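# Place a staple stick on the open stapler's rail

## Task

Pick one stick of staples out of the tray and lay it over the rail of the opened stapler so it straddles the rail with its legs pointing down. The stapler must end up sitting level and directly on the table. It only counts if everything stays in place without the robot holding it. When finished, release the stick and move the grippers away.

## Robot and tools

Robot: two six-joint arms with parallel grippers, named left_arm and right_arm. The names are labels, not image sides. In the shared scene frame the origin sits on the table top midway between the arms, +x points out over the table, +z points up, and left_arm is on the +y side. The left base is at (-0.036, +0.242, 0) m and the right base at (+0.019, -0.286, 0) m, each turned slightly about z.

execute_actions is the only tool that moves anything. Its argument actions is a list holding one action, one wait, or nothing.
- Empty list {"actions": []}: no command, just returns the current state.
- Action {"rows": [...], "steps": n}: n is 1 to 15 control steps of 1/30 s (default 15). Each row is used for one step; if there are fewer rows than steps the last row repeats.
- Wait {"steps": n}: no new command; returns after n steps (max 300) counted from the previous result, including the time spent composing the reply.
- Optional pictures (true/false) controls whether camera images come back; by default they do.
A call that is refused sends nothing to the robot.

Each row is one flat list of 14 numbers covering both arms, always all 14 even when one arm stays still: left_arm waist, shoulder, elbow, wrist pitch, wrist yaw, wrist roll, opening, then the same seven for right_arm. The six joint numbers are absolute target angles in radians, in the same form as the Joint positions line, not offsets. Stated ranges per arm: waist -2.618 to 3.054, shoulder 0.000 to 3.142, elbow 0.000 to 3.142, wrist pitch -1.571 to 1.571, wrist yaw -1.571 to 1.571, wrist roll -2.094 to 2.094. A target more than 0.036 rad beyond a range end, and farther out than the joint currently is, gets the call refused. True ends may sit up to 0.036 rad either side of the stated ones; commands past the true end are clipped there and may produce a line saying "joint sent to its limit" (possibly about an earlier action still running). Its absence does not prove more travel exists. The opening is an absolute value from -1 (closed) to +1 (fully open, about 0.087 m between pads).

Motion rules: joint speed is limited, so large changes take several calls. Each step the sent target stays within a lead of the measured angle: 0.202 rad waist, 0.258 shoulder, 0.238 elbow, 0.573 wrist pitch, 0.522 wrist yaw and roll. If the targets would move a gripper more than 70 mm from where it is, all joint targets of that arm are pulled back toward the measured angles. Friction may leave a joint up to about 0.031 rad short, and changes smaller than that may not move it. Between calls the arms keep heading to the last row sent, until everything has nearly stopped or a step is HELD; after that only a new action resumes motion. Fingers already moving keep moving.

Results: the state line gives, for each arm, end_effector_position (metres) and end_effector_quat_wxyz in the scene frame; this point lies between the finger pads, under 1 cm behind the tips, and can be somewhat off, more at long reach. The fingers point along the gripper's +z and close along its y axis. Joint positions and Joint velocities list, per arm, the six joints (rad, rad/s) then the pad gap (m, m/s). grip_measured is the measured opening on the command scale (each gripper may be off by about 1 mm). Joint torques are the drives' total output in joint order, with offsets and noise, nonzero even in free air. "joint command not followed" means a clearance check altered or blocked joint targets on some steps; HELD marks steps where your row, or part of it, was not sent. MOTOR HOT appears from 75 °C; at 90 °C that arm is stopped briefly, and at 100 °C it goes limp and falls; both are reported as OVER-TEMPERATURE FAULT. Holding loads for long heats motors.

Gripping: away from -1 and +1 the fingers go to where grip_measured would equal your number. To hold something keep commanding below grip_measured: roughly 0.02 below for a firm hold, less for a light one. Pads push up to about 20 N; fast closing can press harder and even bounce open. Occasionally a held part gets a short tug or a loose item is nudged.

Cameras: cam_head_left, cam_head_right, cam_left_wrist, cam_right_wrist, all 672x504, returned in that order, with pinhole plus radial calibration (K, distortion, T_world_to_cam) given up front; wrist camera poses follow the arm joints. Calibration may be slightly off.

zoom_image: camera (one of the four names) and region [x0, y0, x1, y1] in that camera's pixels, origin top-left, at most 504x504; returns a closer view of its latest image. read_manual returns only licence texts. finished_scene(scene) ends the current scene (give its number) and grades it; this is final.

Avoid: knocking anything off the table, dropping or slamming the stick, tipping or lifting the stapler, pushing hard, and letting the arms collide or press on each other. Let go and retract before ending the scene.

Each tool is called after "Emit:" by a JSON object that holds its "fn" and its "kwargs".

## Session

Emit:
{"fn": "execute_actions", "kwargs": {"actions": []}}

Scene clock: 0.00 s of 4800.00 s.
left_arm: end_effector_position=(+0.1136, +0.0392, +0.2153) grip_measured=+0.980 end_effector_quat_wxyz=(+0.595, -0.123, +0.721, -0.334) | right_arm: end_effector_position=(+0.1439, -0.6457, +0.1525) grip_measured=+1.000 end_effector_quat_wxyz=(+0.625, +0.758, +0.142, -0.117)
Joint positions: left_arm=[-1.76   0.562  0.409 -0.074 -1.259 -0.897  0.087] | right_arm=[-1.1    1.228  0.371  0.647  0.417  1.286  0.087]
Joint velocities: left_arm=[-0.002 -0.007  0.002 -0.022  0.051  0.007 -0.001] | right_arm=[ 0.002 -0.012 -0.012 -0.095  0.007  0.007  0.   ]
Joint torques (N m, as the arm reports them, + toward a larger angle): no reading
Motor temperatures (°C, as the motors report them): left_arm=[21 23 22 21 23 20] | right_arm=[22 21 21 26 21 23]
camera_calibration (this result's frames):
cam_left_wrist: T_world_to_cam=[[-0.243936, -0.748875, 0.616183, -0.0774924], [-0.889995, -0.0795233, -0.448982, 0.215653], [0.385233, -0.657922, -0.647096, 0.256646], [0, 0, 0, 1]] pos_world=[0.0741589, 0.12797, 0.310649]
cam_right_wrist: T_world_to_cam=[[-0.359163, 0.162303, -0.919054, 0.297581], [0.601626, 0.793102, -0.0950532, 0.458715], [0.713477, -0.587066, -0.382498, -0.281712], [0, 0, 0, 1]] pos_world=[0.0319007, -0.577489, 0.209341]

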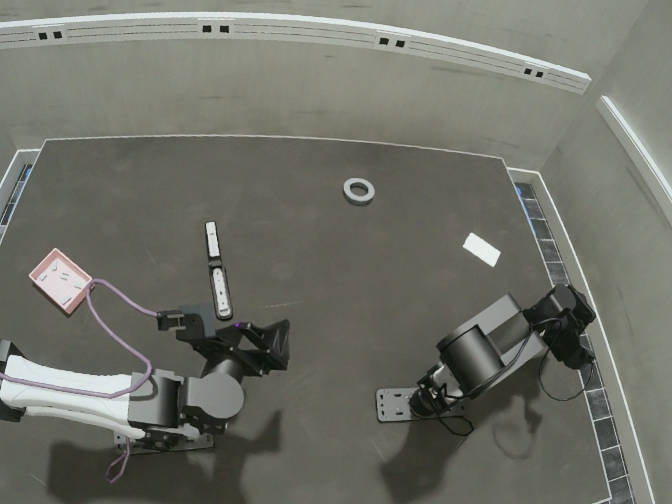

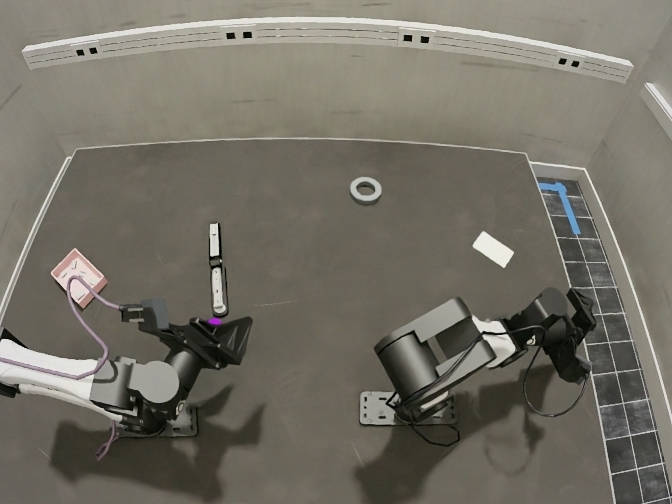

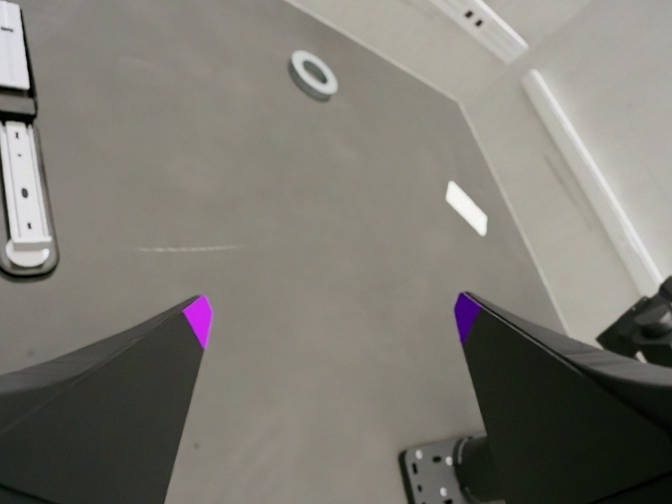

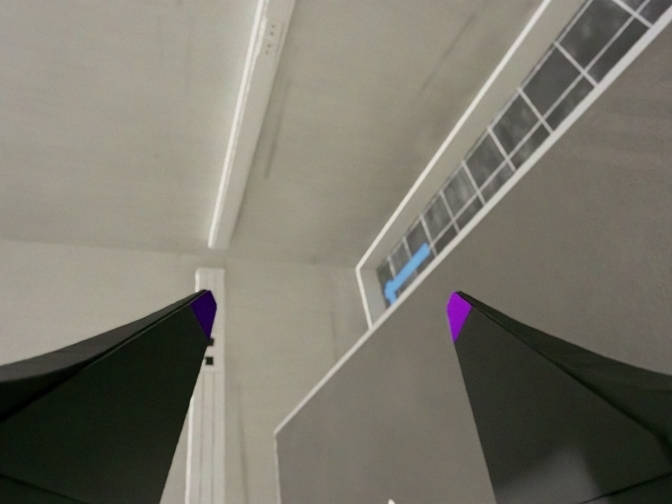

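Emit:
{"fn": "zoom_image", "kwargs": {"camera": "cam_head_left", "region": [20,230,120,330]}}

Region (20, 230, 120, 330) of cam_head_left's 672x504 image, scaled by 5.040, with more detail than that image has.

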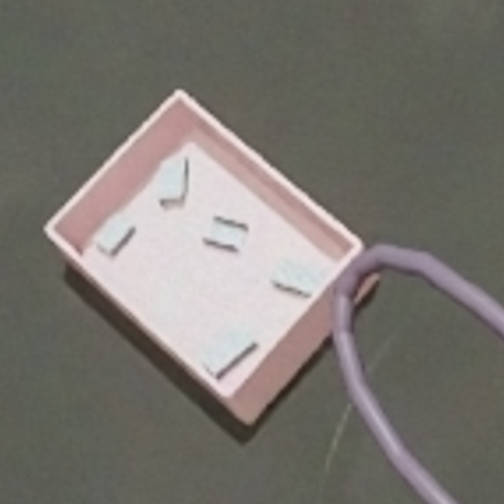

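Emit:
{"fn": "execute_actions", "kwargs": {"actions": [{"rows":[[-1.0,0.8,1.1,-0.8,-0.4,0.5,-0.45,-1.1,1.228,0.371,0.647,0.417,1.286,1]],"steps":15}], "pictures": false}}

Emit:
{"fn": "execute_actions", "kwargs": {"actions": [{"rows":[[0.36,1.4,1.6,-1.3,0,1.57,-0.45,-1.1,1.228,0.371,0.647,0.417,1.286,1]],"steps":15}], "pictures": false}}

Emit:
{"fn": "execute_actions", "kwargs": {"actions": [{"steps":30}], "pictures": false}}

Emit:
{"fn": "execute_actions", "kwargs": {"actions": [{"rows":[[0.36,2.23,2.15,-1.49,0,1.57,-0.45,-1.1,1.228,0.371,0.647,0.417,1.286,1]],"steps":15}], "pictures": false}}

Emit:
{"fn": "execute_actions", "kwargs": {"actions": [{"steps":20}]}}

Scene clock: 9.20 s of 4800.00 s.
left_arm: end_effector_position=(+0.1889, +0.1198, +0.3063) grip_measured=-0.450 end_effector_quat_wxyz=(+0.559, +0.369, +0.741, +0.053) | right_arm: end_effector_position=(+0.1439, -0.6457, +0.1525) grip_measured=+1.000 end_effector_quat_wxyz=(+0.625, +0.758, +0.142, -0.117)
Joint positions: left_arm=[-1.008  0.796  1.108 -0.737 -0.453  0.361  0.024] | right_arm=[-1.1    1.228  0.371  0.647  0.417  1.286  0.087]
Joint velocities: left_arm=[-0.022  0.002 -0.002 -0.388  0.33   0.857 -0.001] | right_arm=[-0.012  0.007 -0.022 -0.051 -0.066 -0.037  0.   ]
Joint torques (N m, as the arm reports them, + toward a larger angle): left_arm=[ 0.42  0.03  5.09  1.56 -0.05  0.07] | right_arm=[ 0.27 -4.32  7.12  2.1   0.07  0.03]
Motor temperatures (°C, as the motors report them): left_arm=[21 23 23 23 23 20] | right_arm=[22 21 22 28 21 23]
Steps of this call (steps 1 to 90: nothing new was sent; then 5.70 s passed at rest; steps 91 to 105: all 15 steps of this action). Readings (joint positions):
91: left_arm=[-1.720 0.592 0.455 -0.171 -1.183 -0.818] | right_arm=[-1.100 1.228 0.371 0.647 0.417 1.286]
92: left_arm=[-1.644 0.663 0.537 -0.287 -1.081 -0.716] | right_arm=[-1.100 1.228 0.371 0.647 0.417 1.286]
94: left_arm=[-1.494 0.772 0.703 -0.472 -0.874 -0.514] | right_arm=[-1.100 1.228 0.371 0.647 0.417 1.286]
98: left_arm=[-1.194 0.811 1.006 -0.663 -0.588 -0.112] | right_arm=[-1.100 1.228 0.371 0.647 0.417 1.286]
105: the state above

Scene clock: 9.70 s of 4800.00 s.
left_arm: end_effector_position=(+0.2772, +0.3539, +0.2528) grip_measured=-0.450 end_effector_quat_wxyz=(+0.154, +0.574, +0.782, +0.189) | right_arm: end_effector_position=(+0.1439, -0.6457, +0.1525) grip_measured=+1.000 end_effector_quat_wxyz=(+0.625, +0.758, +0.142, -0.117)
Joint positions: left_arm=[ 0.057  1.431  1.593 -1.242 -0.021  1.478  0.024] | right_arm=[-1.1    1.228  0.371  0.647  0.417  1.286  0.087]
Joint velocities: left_arm=[ 2.142 -0.076 -0.007 -0.183  0.066  0.564  0.002] | right_arm=[ 0.002  0.007  0.007 -0.022 -0.022 -0.051  0.   ]
Joint torques (N m, as the arm reports them, + toward a larger angle): left_arm=[-0.76 -7.03  6.03  0.7   0.06  0.11] | right_arm=[ 0.27 -4.32  7.13  2.1   0.07  0.03]
Motor temperatures (°C, as the motors report them): left_arm=[21 23 23 23 23 20] | right_arm=[22 21 22 29 21 23]
Steps of this call (steps 1 to 15: all 15 steps of this action). Readings (joint positions):
1: left_arm=[-0.968 0.831 1.162 -0.838 -0.372 0.450] | right_arm=[-1.100 1.228 0.371 0.647 0.417 1.286]
2: left_arm=[-0.893 0.901 1.252 -0.946 -0.296 0.552] | right_arm=[-1.100 1.228 0.371 0.647 0.417 1.286]
4: left_arm=[-0.745 1.069 1.433 -1.074 -0.187 0.753] | right_arm=[-1.100 1.228 0.371 0.647 0.417 1.286]
8: left_arm=[-0.462 1.347 1.593 -1.139 -0.074 1.148] | right_arm=[-1.100 1.228 0.371 0.647 0.417 1.286]
15: the state above

Scene clock: 10.70 s of 4800.00 s.
left_arm: end_effector_position=(+0.2240, +0.4391, +0.2501) grip_measured=-0.450 end_effector_quat_wxyz=(+0.110, +0.487, +0.844, +0.196) | right_arm: end_effector_position=(+0.1439, -0.6457, +0.1525) grip_measured=+1.000 end_effector_quat_wxyz=(+0.625, +0.758, +0.142, -0.117)
Joint positions: left_arm=[ 0.367  1.429  1.593 -1.283 -0.008  1.565  0.024] | right_arm=[-1.1    1.228  0.371  0.647  0.417  1.286  0.087]
Joint velocities: left_arm=[ 0.007  0.012  0.007 -0.051 -0.022  0.007  0.001] | right_arm=[-0.012  0.002 -0.012 -0.007 -0.066  0.007  0.   ]
Joint torques (N m, as the arm reports them, + toward a larger angle): left_arm=[-0.98 -7.07  5.98  0.77  0.08  0.12] | right_arm=[ 0.28 -4.32  7.12  2.1   0.07  0.03]
Motor temperatures (°C, as the motors report them): left_arm=[21 23 23 23 23 20] | right_arm=[22 22 22 29 21 23]
Steps of this call (steps 1 to 30: the robot went on to your last target). Readings (joint positions):
1: left_arm=[0.133 1.429 1.593 -1.247 -0.018 1.495] | right_arm=[-1.100 1.228 0.371 0.647 0.417 1.286]
2: left_arm=[0.209 1.429 1.593 -1.250 -0.016 1.509] | right_arm=[-1.100 1.228 0.371 0.647 0.417 1.286]
4: left_arm=[0.328 1.429 1.593 -1.257 -0.019 1.528] | right_arm=[-1.100 1.228 0.371 0.647 0.417 1.286]
8: left_arm=[0.367 1.429 1.593 -1.272 -0.017 1.550] | right_arm=[-1.100 1.228 0.371 0.647 0.417 1.286]
30: the state above
All arms were judged still, so your last target was given up. Only a new action makes them travel on or press farther. Fingers that are still opening or closing keep moving.

Scene clock: 11.20 s of 4800.00 s.
left_arm: end_effector_position=(+0.3243, +0.4957, +0.0930) grip_measured=-0.450 end_effector_quat_wxyz=(-0.005, +0.501, +0.865, -0.002) | right_arm: end_effector_position=(+0.1439, -0.6457, +0.1525) grip_measured=+1.000 end_effector_quat_wxyz=(+0.625, +0.758, +0.142, -0.117)
Joint positions: left_arm=[ 0.367  2.27   2.136 -1.446 -0.007  1.567  0.024] | right_arm=[-1.1    1.228  0.371  0.647  0.417  1.286  0.087]
Joint velocities: left_arm=[-0.012  0.335 -0.007 -0.125  0.007 -0.022 -0.001] | right_arm=[-0.002 -0.002 -0.007  0.051 -0.066  0.037  0.   ]
Joint torques (N m, as the arm reports them, + toward a larger angle): left_arm=[ -1.03 -16.35   6.26  -0.06   0.07   0.12] | right_arm=[ 0.27 -4.33  7.12  2.1   0.07  0.03]
Motor temperatures (°C, as the motors report them): left_arm=[21 23 23 23 23 20] | right_arm=[22 22 22 29 21 23]
Steps of this call (steps 1 to 15: all 15 steps of this action). Readings (joint positions):
1: left_arm=[0.367 1.466 1.647 -1.342 -0.008 1.566] | right_arm=[-1.100 1.228 0.371 0.647 0.417 1.286]
2: left_arm=[0.367 1.531 1.741 -1.394 -0.008 1.567] | right_arm=[-1.100 1.228 0.371 0.647 0.417 1.286]
4: left_arm=[0.367 1.686 1.929 -1.426 -0.007 1.567] | right_arm=[-1.100 1.228 0.371 0.647 0.417 1.286]
8: left_arm=[0.367 1.963 2.129 -1.417 -0.007 1.567] | right_arm=[-1.100 1.228 0.371 0.647 0.417 1.286]
15: the state above

Scene clock: 11.87 s of 4800.00 s.
left_arm: end_effector_position=(+0.3188, +0.4926, +0.1040) grip_measured=-0.450 end_effector_quat_wxyz=(-0.005, +0.501, +0.865, -0.003) | right_arm: end_effector_position=(+0.1439, -0.6457, +0.1525) grip_measured=+1.000 end_effector_quat_wxyz=(+0.625, +0.758, +0.142, -0.117)
Joint positions: left_arm=[ 0.367  2.244  2.136 -1.473 -0.007  1.567  0.024] | right_arm=[-1.1    1.228  0.371  0.647  0.417  1.286  0.087]
Joint velocities: left_arm=[ 0.012 -0.007  0.007 -0.022 -0.022  0.022 -0.   ] | right_arm=[ 0.002  0.007 -0.012  0.007 -0.007 -0.051  0.   ]
Joint torques (N m, as the arm reports them, + toward a larger angle): left_arm=[ -1.02 -12.62   6.21  -0.03   0.07   0.12] | right_arm=[ 0.27 -4.33  7.12  2.1   0.07  0.03]
Motor temperatures (°C, as the motors report them): left_arm=[21 23 23 23 23 20] | right_arm=[22 22 22 29 21 23]
Steps of this call (steps 1 to 20: the robot went on to your last target). Readings (joint positions):
1: left_arm=[0.367 2.275 2.136 -1.451 -0.007 1.567] | right_arm=[-1.100 1.228 0.371 0.647 0.417 1.286]
2: left_arm=[0.367 2.274 2.136 -1.456 -0.007 1.567] | right_arm=[-1.100 1.228 0.371 0.647 0.417 1.286]
4: left_arm=[0.367 2.261 2.136 -1.462 -0.007 1.567] | right_arm=[-1.100 1.228 0.371 0.647 0.417 1.286]
8: left_arm=[0.367 2.244 2.136 -1.469 -0.007 1.567] | right_arm=[-1.100 1.228 0.371 0.647 0.417 1.286]
20: the state above
camera_calibration (this result's frames):
cam_left_wrist: T_world_to_cam=[[-0.875586, -0.482117, 0.0301879, 0.511543], [-0.279572, 0.556719, 0.782243, -0.251675], [-0.393939, 0.676481, -0.622242, -0.00756993], [0, 0, 0, 1]] pos_world=[0.374556, 0.391857, 0.176718]
cam_right_wrist: T_world_to_cam=[[-0.359163, 0.162303, -0.919054, 0.297581], [0.601626, 0.793102, -0.0950532, 0.458715], [0.713477, -0.587066, -0.382498, -0.281712], [0, 0, 0, 1]] pos_world=[0.0319007, -0.577489, 0.209341]

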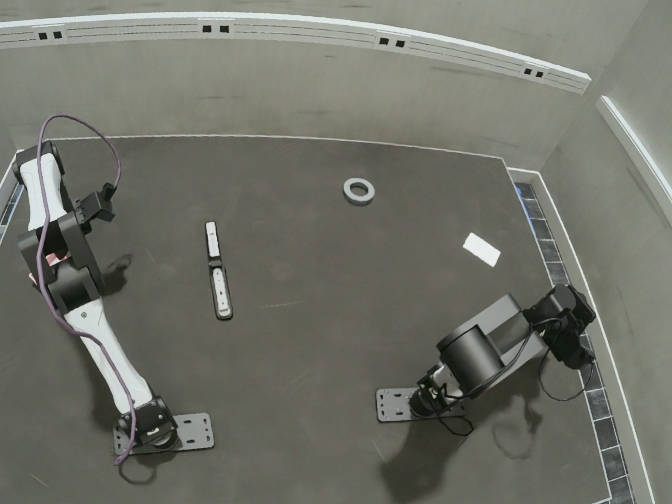

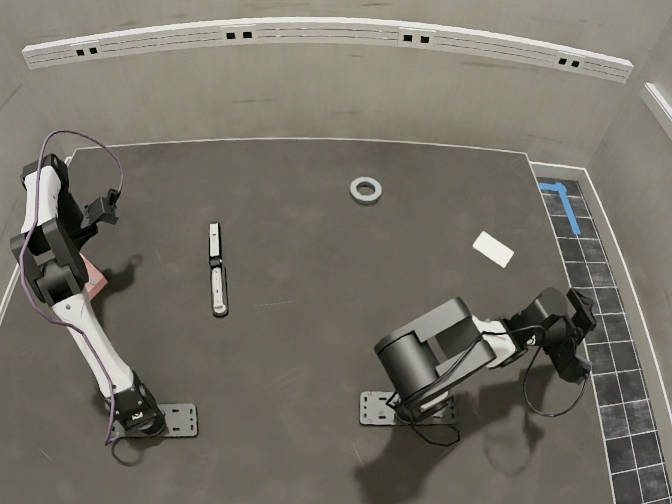

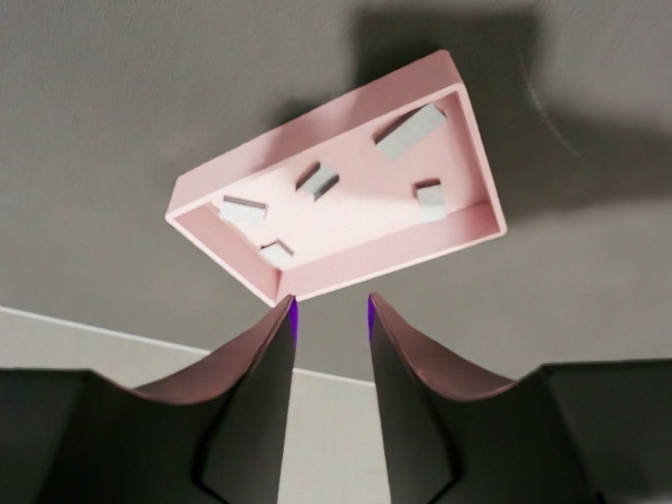

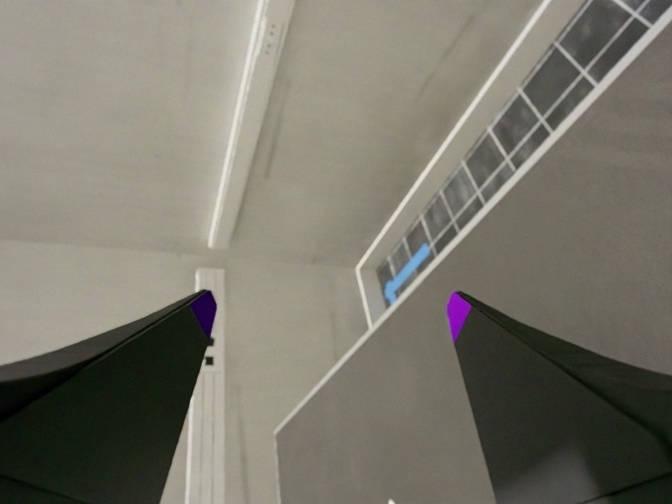

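Emit:
{"fn": "execute_actions", "kwargs": {"actions": [{"rows":[[0.43,2.1,1.9,-1.35,0,1.45,-0.45,-1.1,1.228,0.371,0.647,0.417,1.286,1],[0.45,2.08,1.85,-1.3,0,1.4,-0.45,-1.1,1.228,0.371,0.647,0.417,1.286,1],[0.49,2.05,1.75,-1.22,0,1.375,-0.45,-1.1,1.228,0.371,0.647,0.417,1.286,1],[0.49,2.05,1.7,-1.18,0,1.375,-0.45,-1.1,1.228,0.371,0.647,0.417,1.286,1],[0.49,2.05,1.64,-1.15,0,1.375,-0.45,-1.1,1.228,0.371,0.647,0.417,1.286,1]],"steps":15}], "pictures": false}}

Emit:
{"fn": "execute_actions", "kwargs": {"actions": [{"steps":12}]}}

Scene clock: 13.70 s of 4800.00 s.
left_arm: end_effector_position=(+0.2413, +0.5034, +0.0559) grip_measured=-0.450 end_effector_quat_wxyz=(-0.008, +0.362, +0.932, -0.008) | right_arm: end_effector_position=(+0.1439, -0.6457, +0.1525) grip_measured=+1.000 end_effector_quat_wxyz=(+0.625, +0.758, +0.142, -0.117)
Joint positions: left_arm=[ 0.497  2.056  1.648 -1.186 -0.004  1.388  0.024] | right_arm=[-1.1    1.228  0.371  0.647  0.417  1.286  0.087]
Joint velocities: left_arm=[-0.017  0.012  0.012  0.125  0.022 -0.095 -0.001] | right_arm=[-0.012 -0.007 -0.012 -0.066 -0.022 -0.11   0.   ]
Joint torques (N m, as the arm reports them, + toward a larger angle): left_arm=[ -1.06 -10.62   4.51   0.23   0.05   0.05] | right_arm=[ 0.27 -4.32  7.13  2.1   0.07  0.03]
Motor temperatures (°C, as the motors report them): left_arm=[21 24 23 23 23 20] | right_arm=[22 22 22 29 21 23]
Steps of this call (steps 1 to 15: the robot went on to your last target; steps 16 to 40: nothing new was sent; steps 41 to 55: all 15 steps of this action). Readings (joint positions):
41: left_arm=[0.371 2.217 2.083 -1.433 -0.004 1.549] | right_arm=[-1.100 1.228 0.371 0.647 0.417 1.286]
42: left_arm=[0.382 2.175 1.997 -1.397 -0.001 1.521] | right_arm=[-1.100 1.228 0.371 0.647 0.417 1.286]
44: left_arm=[0.427 2.095 1.834 -1.339 0.002 1.472] | right_arm=[-1.100 1.228 0.371 0.647 0.417 1.286]
48: left_arm=[0.504 2.056 1.665 -1.255 -0.003 1.418] | right_arm=[-1.100 1.228 0.371 0.647 0.417 1.286]
55: the state above

Scene clock: 14.10 s of 4800.00 s.
left_arm: end_effector_position=(+0.2448, +0.5059, +0.0557) grip_measured=-0.450 end_effector_quat_wxyz=(-0.003, +0.359, +0.933, -0.001) | right_arm: end_effector_position=(+0.1439, -0.6457, +0.1525) grip_measured=+1.000 end_effector_quat_wxyz=(+0.625, +0.758, +0.142, -0.117)
Joint positions: left_arm=[ 0.497  2.056  1.648 -1.167 -0.004  1.381  0.024] | right_arm=[-1.1    1.228  0.371  0.647  0.417  1.286  0.087]
Joint velocities: left_arm=[ 0.012 -0.012  0.012 -0.022  0.022 -0.022 -0.001] | right_arm=[-0.007  0.007 -0.002 -0.022  0.022  0.022  0.   ]
Joint torques (N m, as the arm reports them, + toward a larger angle): left_arm=[ -1.   -10.69   4.61   0.29   0.06   0.03] | right_arm=[ 0.27 -4.32  7.13  2.1   0.07  0.03]
Motor temperatures (°C, as the motors report them): left_arm=[21 24 23 23 23 20] | right_arm=[22 22 22 29 21 23]
Steps of this call (steps 1 to 12: the robot went on to your last target). Readings (joint positions):
1: left_arm=[0.497 2.056 1.648 -1.181 -0.004 1.387] | right_arm=[-1.100 1.228 0.371 0.647 0.417 1.286]
2: left_arm=[0.497 2.056 1.648 -1.178 -0.004 1.385] | right_arm=[-1.100 1.228 0.371 0.647 0.417 1.286]
4: left_arm=[0.497 2.056 1.648 -1.173 -0.004 1.384] | right_arm=[-1.100 1.228 0.371 0.647 0.417 1.286]
8: left_arm=[0.497 2.056 1.648 -1.169 -0.004 1.382] | right_arm=[-1.100 1.228 0.371 0.647 0.417 1.286]
12: the state above
camera_calibration (this result's frames):
cam_left_wrist: T_world_to_cam=[[-0.682372, -0.730624, 0.0235885, 0.533451], [-0.443228, 0.439185, 0.781451, -0.142457], [-0.581307, 0.522785, -0.623521, 0.0478915], [0, 0, 0, 1]] pos_world=[0.328711, 0.42728, 0.128601]
cam_right_wrist: T_world_to_cam=[[-0.359163, 0.162303, -0.919054, 0.297581], [0.601626, 0.793102, -0.0950532, 0.458715], [0.713477, -0.587066, -0.382498, -0.281712], [0, 0, 0, 1]] pos_world=[0.0319007, -0.577489, 0.209341]

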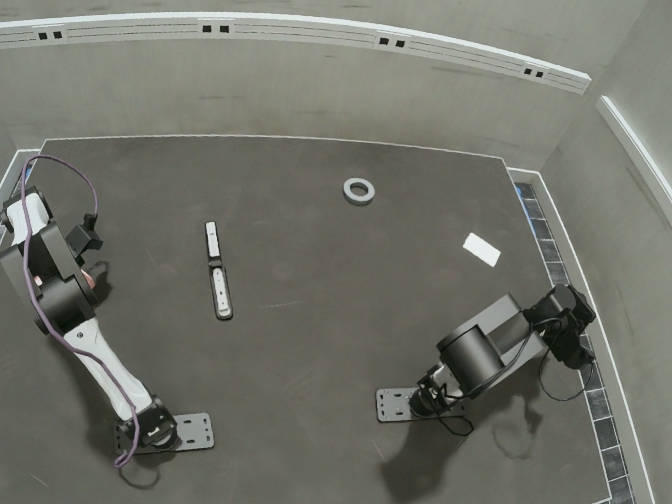

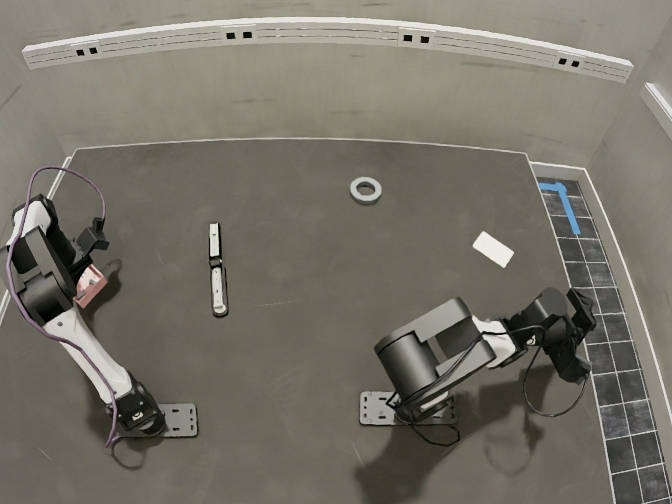

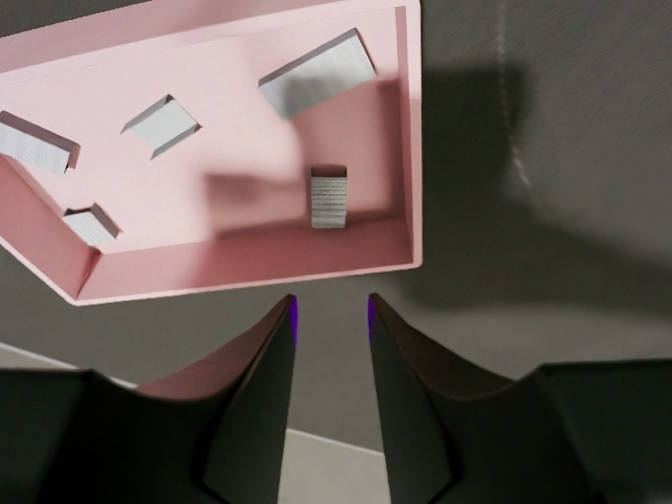

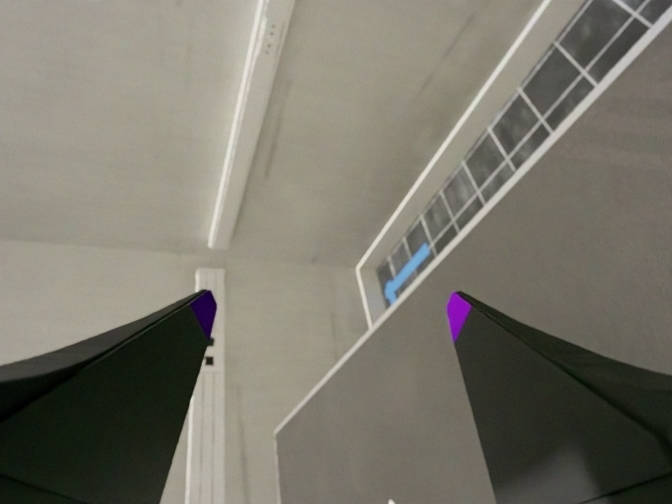

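Emit:
{"fn": "execute_actions", "kwargs": {"actions": [{"rows":[[0.458,2.05,1.64,-1.15,0,1.35,-0.45,-1.1,1.228,0.371,0.647,0.417,1.286,1],[0.458,2.05,1.64,-1.15,0,1.35,-0.45,-1.1,1.228,0.371,0.647,0.417,1.286,1],[0.458,2.05,1.64,-1.15,0,1.35,-0.45,-1.1,1.228,0.371,0.647,0.417,1.286,1],[0.458,2.06,1.63,-1.13,0,1.35,-0.45,-1.1,1.228,0.371,0.647,0.417,1.286,1],[0.458,2.07,1.61,-1.1,0,1.35,-0.45,-1.1,1.228,0.371,0.647,0.417,1.286,1],[0.458,2.08,1.59,-1.08,0,1.35,-0.45,-1.1,1.228,0.371,0.647,0.417,1.286,1],[0.458,2.095,1.572,-1.058,0,1.35,-0.45,-1.1,1.228,0.371,0.647,0.417,1.286,1]],"steps":15}], "pictures": false}}

Emit:
{"fn": "execute_actions", "kwargs": {"actions": [{"steps":12}]}}

Scene clock: 15.83 s of 4800.00 s.
left_arm: end_effector_position=(+0.2528, +0.4943, +0.0307) grip_measured=-0.450 end_effector_quat_wxyz=(-0.005, +0.364, +0.931, -0.004) | right_arm: end_effector_position=(+0.1439, -0.6457, +0.1525) grip_measured=+1.000 end_effector_quat_wxyz=(+0.625, +0.758, +0.142, -0.117)
Joint positions: left_arm=[ 0.461  2.081  1.585 -1.086 -0.004  1.356  0.024] | right_arm=[-1.1    1.228  0.371  0.647  0.417  1.286  0.087]
Joint velocities: left_arm=[-0.007 -0.002 -0.002  0.139  0.066 -0.037  0.   ] | right_arm=[-0.017 -0.012 -0.007 -0.007 -0.007 -0.066  0.   ]
Joint torques (N m, as the arm reports them, + toward a larger angle): left_arm=[-0.56 -9.3   4.17  0.29  0.05  0.04] | right_arm=[ 0.27 -4.32  7.13  2.1   0.07  0.03]
Motor temperatures (°C, as the motors report them): left_arm=[21 25 23 22 23 20] | right_arm=[22 22 23 30 21 23]
Steps of this call (steps 1 to 30: the robot went on to your last target; steps 31 to 37: nothing new was sent; steps 38 to 52: all 15 steps of this action). Readings (joint positions):
38: left_arm=[0.494 2.056 1.648 -1.167 -0.005 1.376] | right_arm=[-1.100 1.228 0.371 0.647 0.417 1.286]
39: left_arm=[0.489 2.056 1.648 -1.167 -0.005 1.372] | right_arm=[-1.100 1.228 0.371 0.647 0.417 1.286]
41: left_arm=[0.474 2.056 1.648 -1.165 -0.005 1.366] | right_arm=[-1.100 1.228 0.371 0.647 0.417 1.286]
45: left_arm=[0.461 2.058 1.609 -1.115 -0.004 1.359] | right_arm=[-1.100 1.228 0.371 0.647 0.417 1.286]
52: the state above

Scene clock: 16.23 s of 4800.00 s.
left_arm: end_effector_position=(+0.2551, +0.4959, +0.0305) grip_measured=-0.450 end_effector_quat_wxyz=(-0.002, +0.364, +0.931, +0.001) | right_arm: end_effector_position=(+0.1439, -0.6457, +0.1525) grip_measured=+1.000 end_effector_quat_wxyz=(+0.625, +0.758, +0.142, -0.117)
Joint positions: left_arm=[ 0.461  2.081  1.585 -1.075 -0.004  1.355  0.024] | right_arm=[-1.1    1.228  0.371  0.647  0.417  1.286  0.087]
Joint velocities: left_arm=[-0.007 -0.007  0.012 -0.022  0.037  0.022 -0.001] | right_arm=[ 0.007 -0.017 -0.007  0.022 -0.007 -0.007  0.   ]
Joint torques (N m, as the arm reports them, + toward a larger angle): left_arm=[-0.66 -9.24  4.1   0.32  0.04  0.05] | right_arm=[ 0.27 -4.32  7.12  2.1   0.07  0.03]
Motor temperatures (°C, as the motors report them): left_arm=[21 25 23 22 23 20] | right_arm=[22 22 23 30 21 23]
Steps of this call (steps 1 to 12: the robot went on to your last target). Readings (joint positions):
1: left_arm=[0.461 2.081 1.585 -1.084 -0.004 1.356] | right_arm=[-1.100 1.228 0.371 0.647 0.417 1.286]
2: left_arm=[0.461 2.081 1.585 -1.082 -0.004 1.356] | right_arm=[-1.100 1.228 0.371 0.647 0.417 1.286]
4: left_arm=[0.461 2.081 1.585 -1.079 -0.004 1.356] | right_arm=[-1.100 1.228 0.371 0.647 0.417 1.286]
8: left_arm=[0.461 2.081 1.585 -1.077 -0.004 1.355] | right_arm=[-1.100 1.228 0.371 0.647 0.417 1.286]
12: the state above
camera_calibration (this result's frames):
cam_left_wrist: T_world_to_cam=[[-0.690197, -0.72333, 0.0205459, 0.532219], [-0.440656, 0.442654, 0.780948, -0.116173], [-0.573978, 0.529955, -0.624258, 0.0380265], [0, 0, 0, 1]] pos_world=[0.33797, 0.416242, 0.103528]
cam_right_wrist: T_world_to_cam=[[-0.359163, 0.162303, -0.919054, 0.297581], [0.601626, 0.793102, -0.0950532, 0.458715], [0.713477, -0.587066, -0.382498, -0.281712], [0, 0, 0, 1]] pos_world=[0.0319007, -0.577489, 0.209341]

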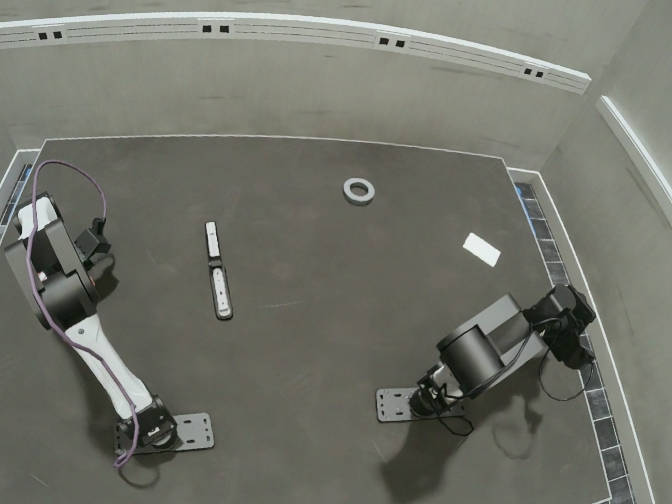

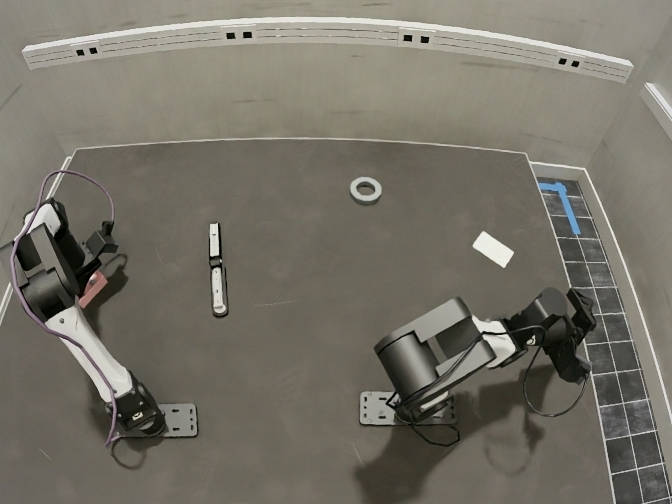

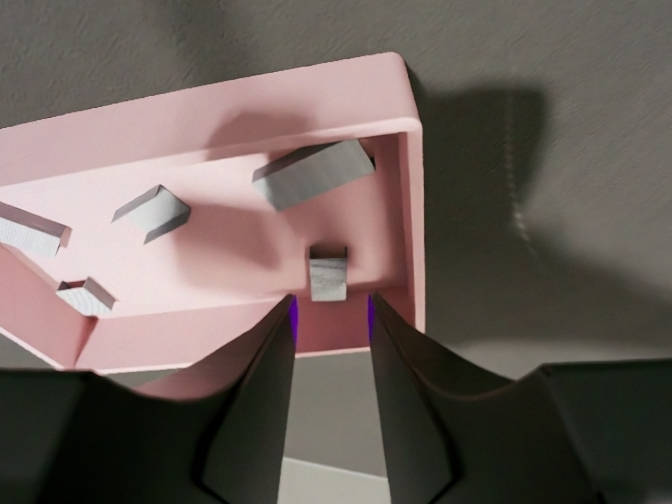

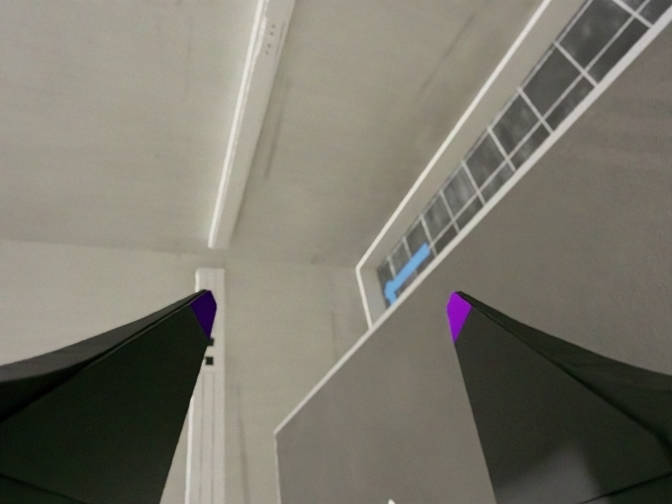

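Emit:
{"fn": "execute_actions", "kwargs": {"actions": [{"rows":[[0.458,2.125,1.572,-1.045,0,1.35,-0.5,-1.1,1.228,0.371,0.647,0.417,1.286,1]],"steps":15}]}}

Scene clock: 17.07 s of 4800.00 s.
left_arm: end_effector_position=(+0.2560, +0.4965, +0.0211) grip_measured=-0.500 end_effector_quat_wxyz=(-0.005, +0.364, +0.931, -0.004) | right_arm: end_effector_position=(+0.1439, -0.6457, +0.1525) grip_measured=+1.000 end_effector_quat_wxyz=(+0.625, +0.758, +0.142, -0.117)
Joint positions: left_arm=[ 0.461  2.107  1.585 -1.062 -0.004  1.355  0.022] | right_arm=[-1.1    1.228  0.371  0.647  0.417  1.286  0.087]
Joint velocities: left_arm=[-0.007 -0.007  0.007 -0.007 -0.007  0.051  0.001] | right_arm=[ 0.002  0.022  0.007 -0.007  0.022  0.007  0.   ]
Joint torques (N m, as the arm reports them, + toward a larger angle): left_arm=[-0.6  -9.19  4.08  0.28  0.05  0.05] | right_arm=[ 0.28 -4.33  7.11  2.1   0.06  0.03]
Motor temperatures (°C, as the motors report them): left_arm=[21 25 23 22 23 20] | right_arm=[22 22 23 30 21 23]
Steps of this call (steps 1 to 10: the robot went on to your last target; steps 11 to 25: all 15 steps of this action). Readings (joint positions):
11: left_arm=[0.461 2.083 1.585 -1.074 -0.004 1.355] | right_arm=[-1.100 1.228 0.371 0.647 0.417 1.286]
12: left_arm=[0.461 2.086 1.585 -1.071 -0.004 1.355] | right_arm=[-1.100 1.228 0.371 0.647 0.417 1.286]
14: left_arm=[0.461 2.096 1.585 -1.067 -0.004 1.355] | right_arm=[-1.100 1.228 0.371 0.647 0.417 1.286]
18: left_arm=[0.461 2.106 1.585 -1.064 -0.004 1.355] | right_arm=[-1.100 1.228 0.371 0.647 0.417 1.286]
25: the state above
camera_calibration (this result's frames):
cam_left_wrist: T_world_to_cam=[[-0.689932, -0.723144, 0.0325095, 0.533067], [-0.432838, 0.448123, 0.7822, -0.113415], [-0.580211, 0.525593, -0.622179, 0.0360221], [0, 0, 0, 1]] pos_world=[0.33959, 0.417375, 0.0937957]
cam_right_wrist: T_world_to_cam=[[-0.359163, 0.162303, -0.919054, 0.297581], [0.601626, 0.793102, -0.0950532, 0.458715], [0.713477, -0.587066, -0.382498, -0.281712], [0, 0, 0, 1]] pos_world=[0.0319007, -0.577489, 0.209341]

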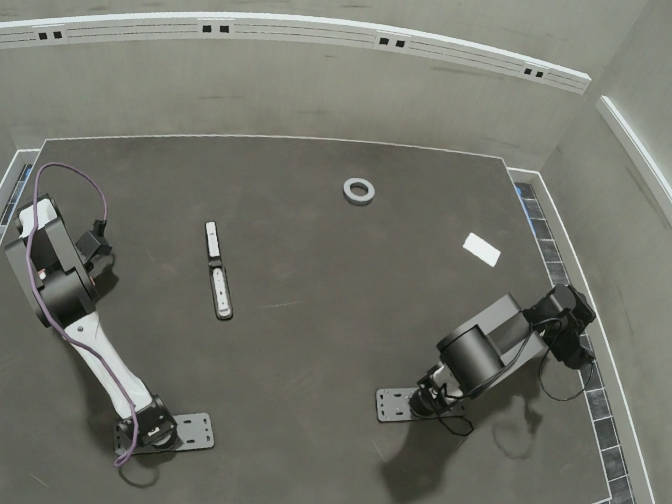

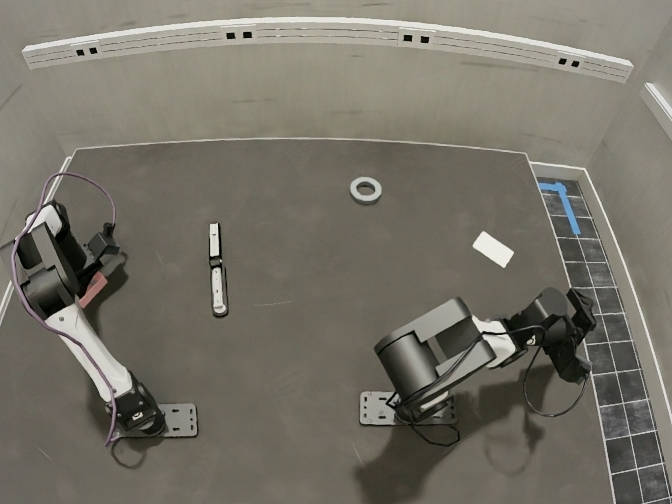

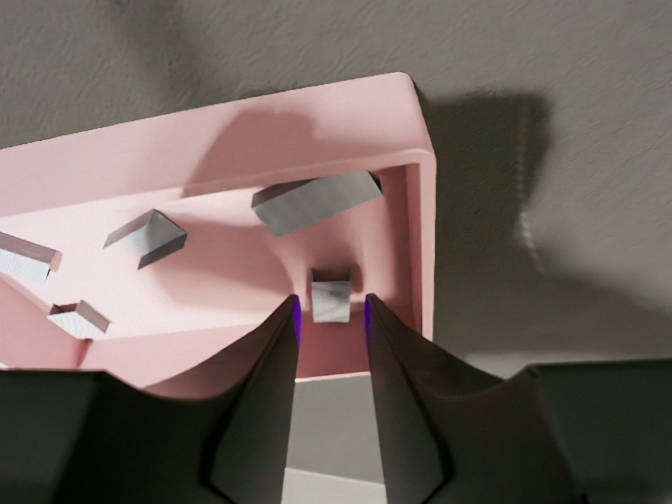

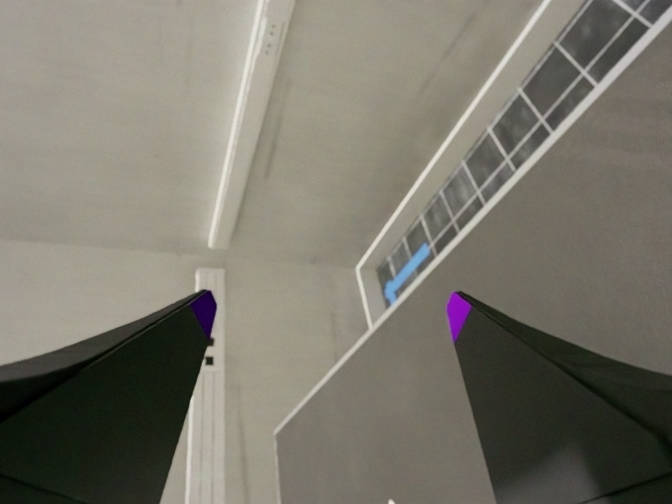

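A bit lower, then close.

Emit:
{"fn": "execute_actions", "kwargs": {"actions": [{"rows":[[0.458,2.135,1.572,-1.045,0,1.35,-0.55,-1.1,1.228,0.371,0.647,0.417,1.286,1]],"steps":10}], "pictures": false}}

Emit:
{"fn": "execute_actions", "kwargs": {"actions": [{"rows":[[0.458,2.125,1.572,-1.045,0,1.35,-0.62,-1.1,1.228,0.371,0.647,0.417,1.286,1],[0.458,2.125,1.572,-1.045,0,1.35,-0.68,-1.1,1.228,0.371,0.647,0.417,1.286,1],[0.458,2.125,1.572,-1.045,0,1.35,-0.72,-1.1,1.228,0.371,0.647,0.417,1.286,1],[0.458,2.125,1.572,-1.045,0,1.35,-0.74,-1.1,1.228,0.371,0.647,0.417,1.286,1],[0.458,2.125,1.572,-1.045,0,1.35,-0.77,-1.1,1.228,0.371,0.647,0.417,1.286,1]],"steps":12}], "pictures": false}}

Emit:
{"fn": "execute_actions", "kwargs": {"actions": [{"rows":[[0.458,2.0,1.65,-1.2,0,1.35,-0.77,-1.1,1.228,0.371,0.647,0.417,1.286,1]],"steps":15}]}}

Scene clock: 18.50 s of 4800.00 s.
left_arm: end_effector_position=(+0.2560, +0.4966, +0.0211) grip_measured=-0.550 end_effector_quat_wxyz=(-0.005, +0.364, +0.931, -0.004) | right_arm: end_effector_position=(+0.1439, -0.6457, +0.1525) grip_measured=+1.000 end_effector_quat_wxyz=(+0.625, +0.758, +0.142, -0.117)
Joint positions: left_arm=[ 0.461  2.107  1.585 -1.062 -0.004  1.355  0.02 ] | right_arm=[-1.1    1.228  0.371  0.647  0.417  1.286  0.087]
Joint velocities: left_arm=[ 0.007 -0.002  0.007  0.022  0.051 -0.037 -0.001] | right_arm=[ 0.002  0.012  0.007  0.051 -0.095 -0.022  0.   ]
Joint torques (N m, as the arm reports them, + toward a larger angle): left_arm=[-0.6  -8.45  4.08  0.29  0.05  0.04] | right_arm=[ 0.27 -4.32  7.12  2.1   0.07  0.03]
Motor temperatures (°C, as the motors report them): left_arm=[21 25 24 22 23 20] | right_arm=[22 22 23 30 21 23]
Steps of this call (steps 1 to 15: the robot went on to your last target; steps 16 to 33: nothing new was sent; steps 34 to 43: all 10 steps of this action). Readings (joint positions):
34: left_arm=[0.461 2.107 1.585 -1.062 -0.004 1.355] | right_arm=[-1.100 1.228 0.371 0.647 0.417 1.286]
35: left_arm=[0.461 2.107 1.585 -1.062 -0.004 1.355] | right_arm=[-1.100 1.228 0.371 0.647 0.417 1.286]
37: left_arm=[0.461 2.107 1.585 -1.062 -0.004 1.355] | right_arm=[-1.100 1.228 0.371 0.647 0.417 1.286]
41: left_arm=[0.461 2.107 1.585 -1.062 -0.004 1.355] | right_arm=[-1.100 1.228 0.371 0.647 0.417 1.286]
43: the state above

Scene clock: 18.90 s of 4800.00 s.
left_arm: end_effector_position=(+0.2562, +0.4967, +0.0211) grip_measured=-0.770 end_effector_quat_wxyz=(-0.005, +0.364, +0.931, -0.004) | right_arm: end_effector_position=(+0.1439, -0.6457, +0.1525) grip_measured=+1.000 end_effector_quat_wxyz=(+0.625, +0.758, +0.142, -0.117)
Joint positions: left_arm=[ 0.461  2.107  1.585 -1.061 -0.004  1.355  0.01 ] | right_arm=[-1.1    1.228  0.371  0.647  0.417  1.286  0.087]
Joint velocities: left_arm=[-0.012 -0.007 -0.007  0.022 -0.095 -0.066 -0.   ] | right_arm=[-0.007 -0.007 -0.002 -0.007  0.081  0.022  0.   ]
Joint torques (N m, as the arm reports them, + toward a larger angle): left_arm=[-0.63 -9.19  4.11  0.28  0.05  0.04] | right_arm=[ 0.27 -4.32  7.12  2.09  0.06  0.03]
Motor temperatures (°C, as the motors report them): left_arm=[21 25 24 22 23 20] | right_arm=[22 22 23 30 21 23]
Steps of this call (steps 1 to 12: all 12 steps of this action). Readings (joint positions):
1: left_arm=[0.461 2.107 1.585 -1.062 -0.004 1.355] | right_arm=[-1.100 1.228 0.371 0.647 0.417 1.286]
2: left_arm=[0.461 2.107 1.585 -1.062 -0.004 1.355] | right_arm=[-1.100 1.228 0.371 0.647 0.417 1.286]
4: left_arm=[0.461 2.107 1.585 -1.062 -0.004 1.355] | right_arm=[-1.100 1.228 0.371 0.647 0.417 1.286]
8: left_arm=[0.461 2.107 1.585 -1.061 -0.004 1.355] | right_arm=[-1.100 1.228 0.371 0.647 0.417 1.286]
12: the state above

Scene clock: 19.40 s of 4800.00 s.
left_arm: end_effector_position=(+0.2527, +0.4943, +0.0760) grip_measured=-0.770 end_effector_quat_wxyz=(+0.009, +0.364, +0.931, +0.018) | right_arm: end_effector_position=(+0.1439, -0.6457, +0.1525) grip_measured=+1.000 end_effector_quat_wxyz=(+0.625, +0.758, +0.142, -0.117)
Joint positions: left_arm=[ 0.461  1.998  1.645 -1.178 -0.004  1.355  0.01 ] | right_arm=[-1.1    1.228  0.371  0.647  0.417  1.286  0.087]
Joint velocities: left_arm=[-0.002  0.002  0.007 -0.081 -0.081  0.007 -0.   ] | right_arm=[-0.007 -0.007 -0.007 -0.066 -0.007 -0.037  0.   ]
Joint torques (N m, as the arm reports them, + toward a larger angle): left_arm=[-0.62 -9.78  5.65  0.11  0.05  0.03] | right_arm=[ 0.27 -4.33  7.12  2.1   0.07  0.03]
Motor temperatures (°C, as the motors report them): left_arm=[21 25 24 22 23 20] | right_arm=[22 22 23 30 21 23]
Steps of this call (steps 1 to 15: all 15 steps of this action). Readings (joint positions):
1: left_arm=[0.461 2.100 1.592 -1.076 -0.004 1.355] | right_arm=[-1.100 1.228 0.371 0.647 0.417 1.286]
2: left_arm=[0.461 2.089 1.600 -1.100 -0.004 1.355] | right_arm=[-1.100 1.228 0.371 0.647 0.417 1.286]
4: left_arm=[0.461 2.050 1.619 -1.134 -0.004 1.355] | right_arm=[-1.100 1.228 0.371 0.647 0.417 1.286]
8: left_arm=[0.461 1.999 1.644 -1.159 -0.004 1.355] | right_arm=[-1.100 1.228 0.371 0.647 0.417 1.286]
15: the state above
camera_calibration (this result's frames):
cam_left_wrist: T_world_to_cam=[[-0.689933, -0.72361, -0.0195432, 0.531616], [-0.4667, 0.424017, 0.776145, -0.135845], [-0.553339, 0.544608, -0.630252, 0.0538643], [0, 0, 0, 1]] pos_world=[0.333186, 0.412948, 0.149773]
cam_right_wrist: T_world_to_cam=[[-0.359163, 0.162303, -0.919054, 0.297581], [0.601626, 0.793102, -0.0950532, 0.458715], [0.713477, -0.587066, -0.382498, -0.281712], [0, 0, 0, 1]] pos_world=[0.0319007, -0.577489, 0.209341]

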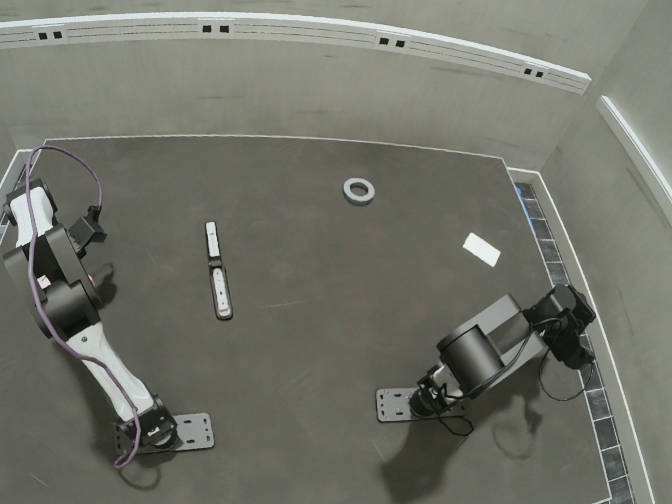

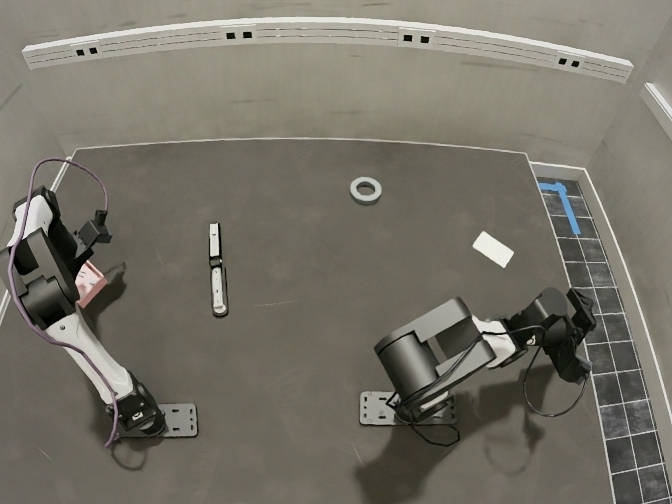

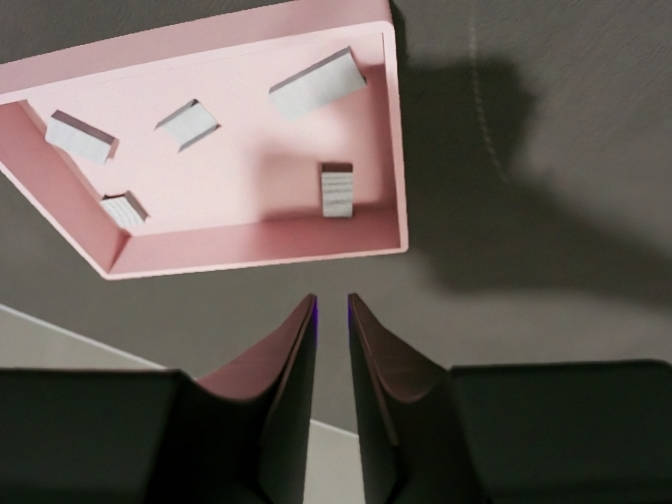

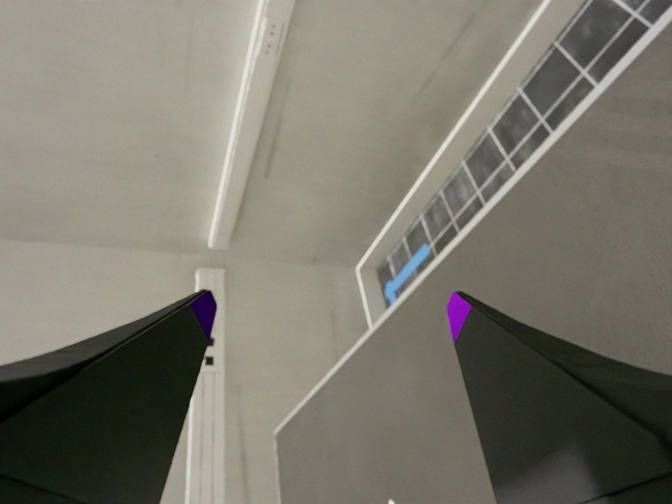

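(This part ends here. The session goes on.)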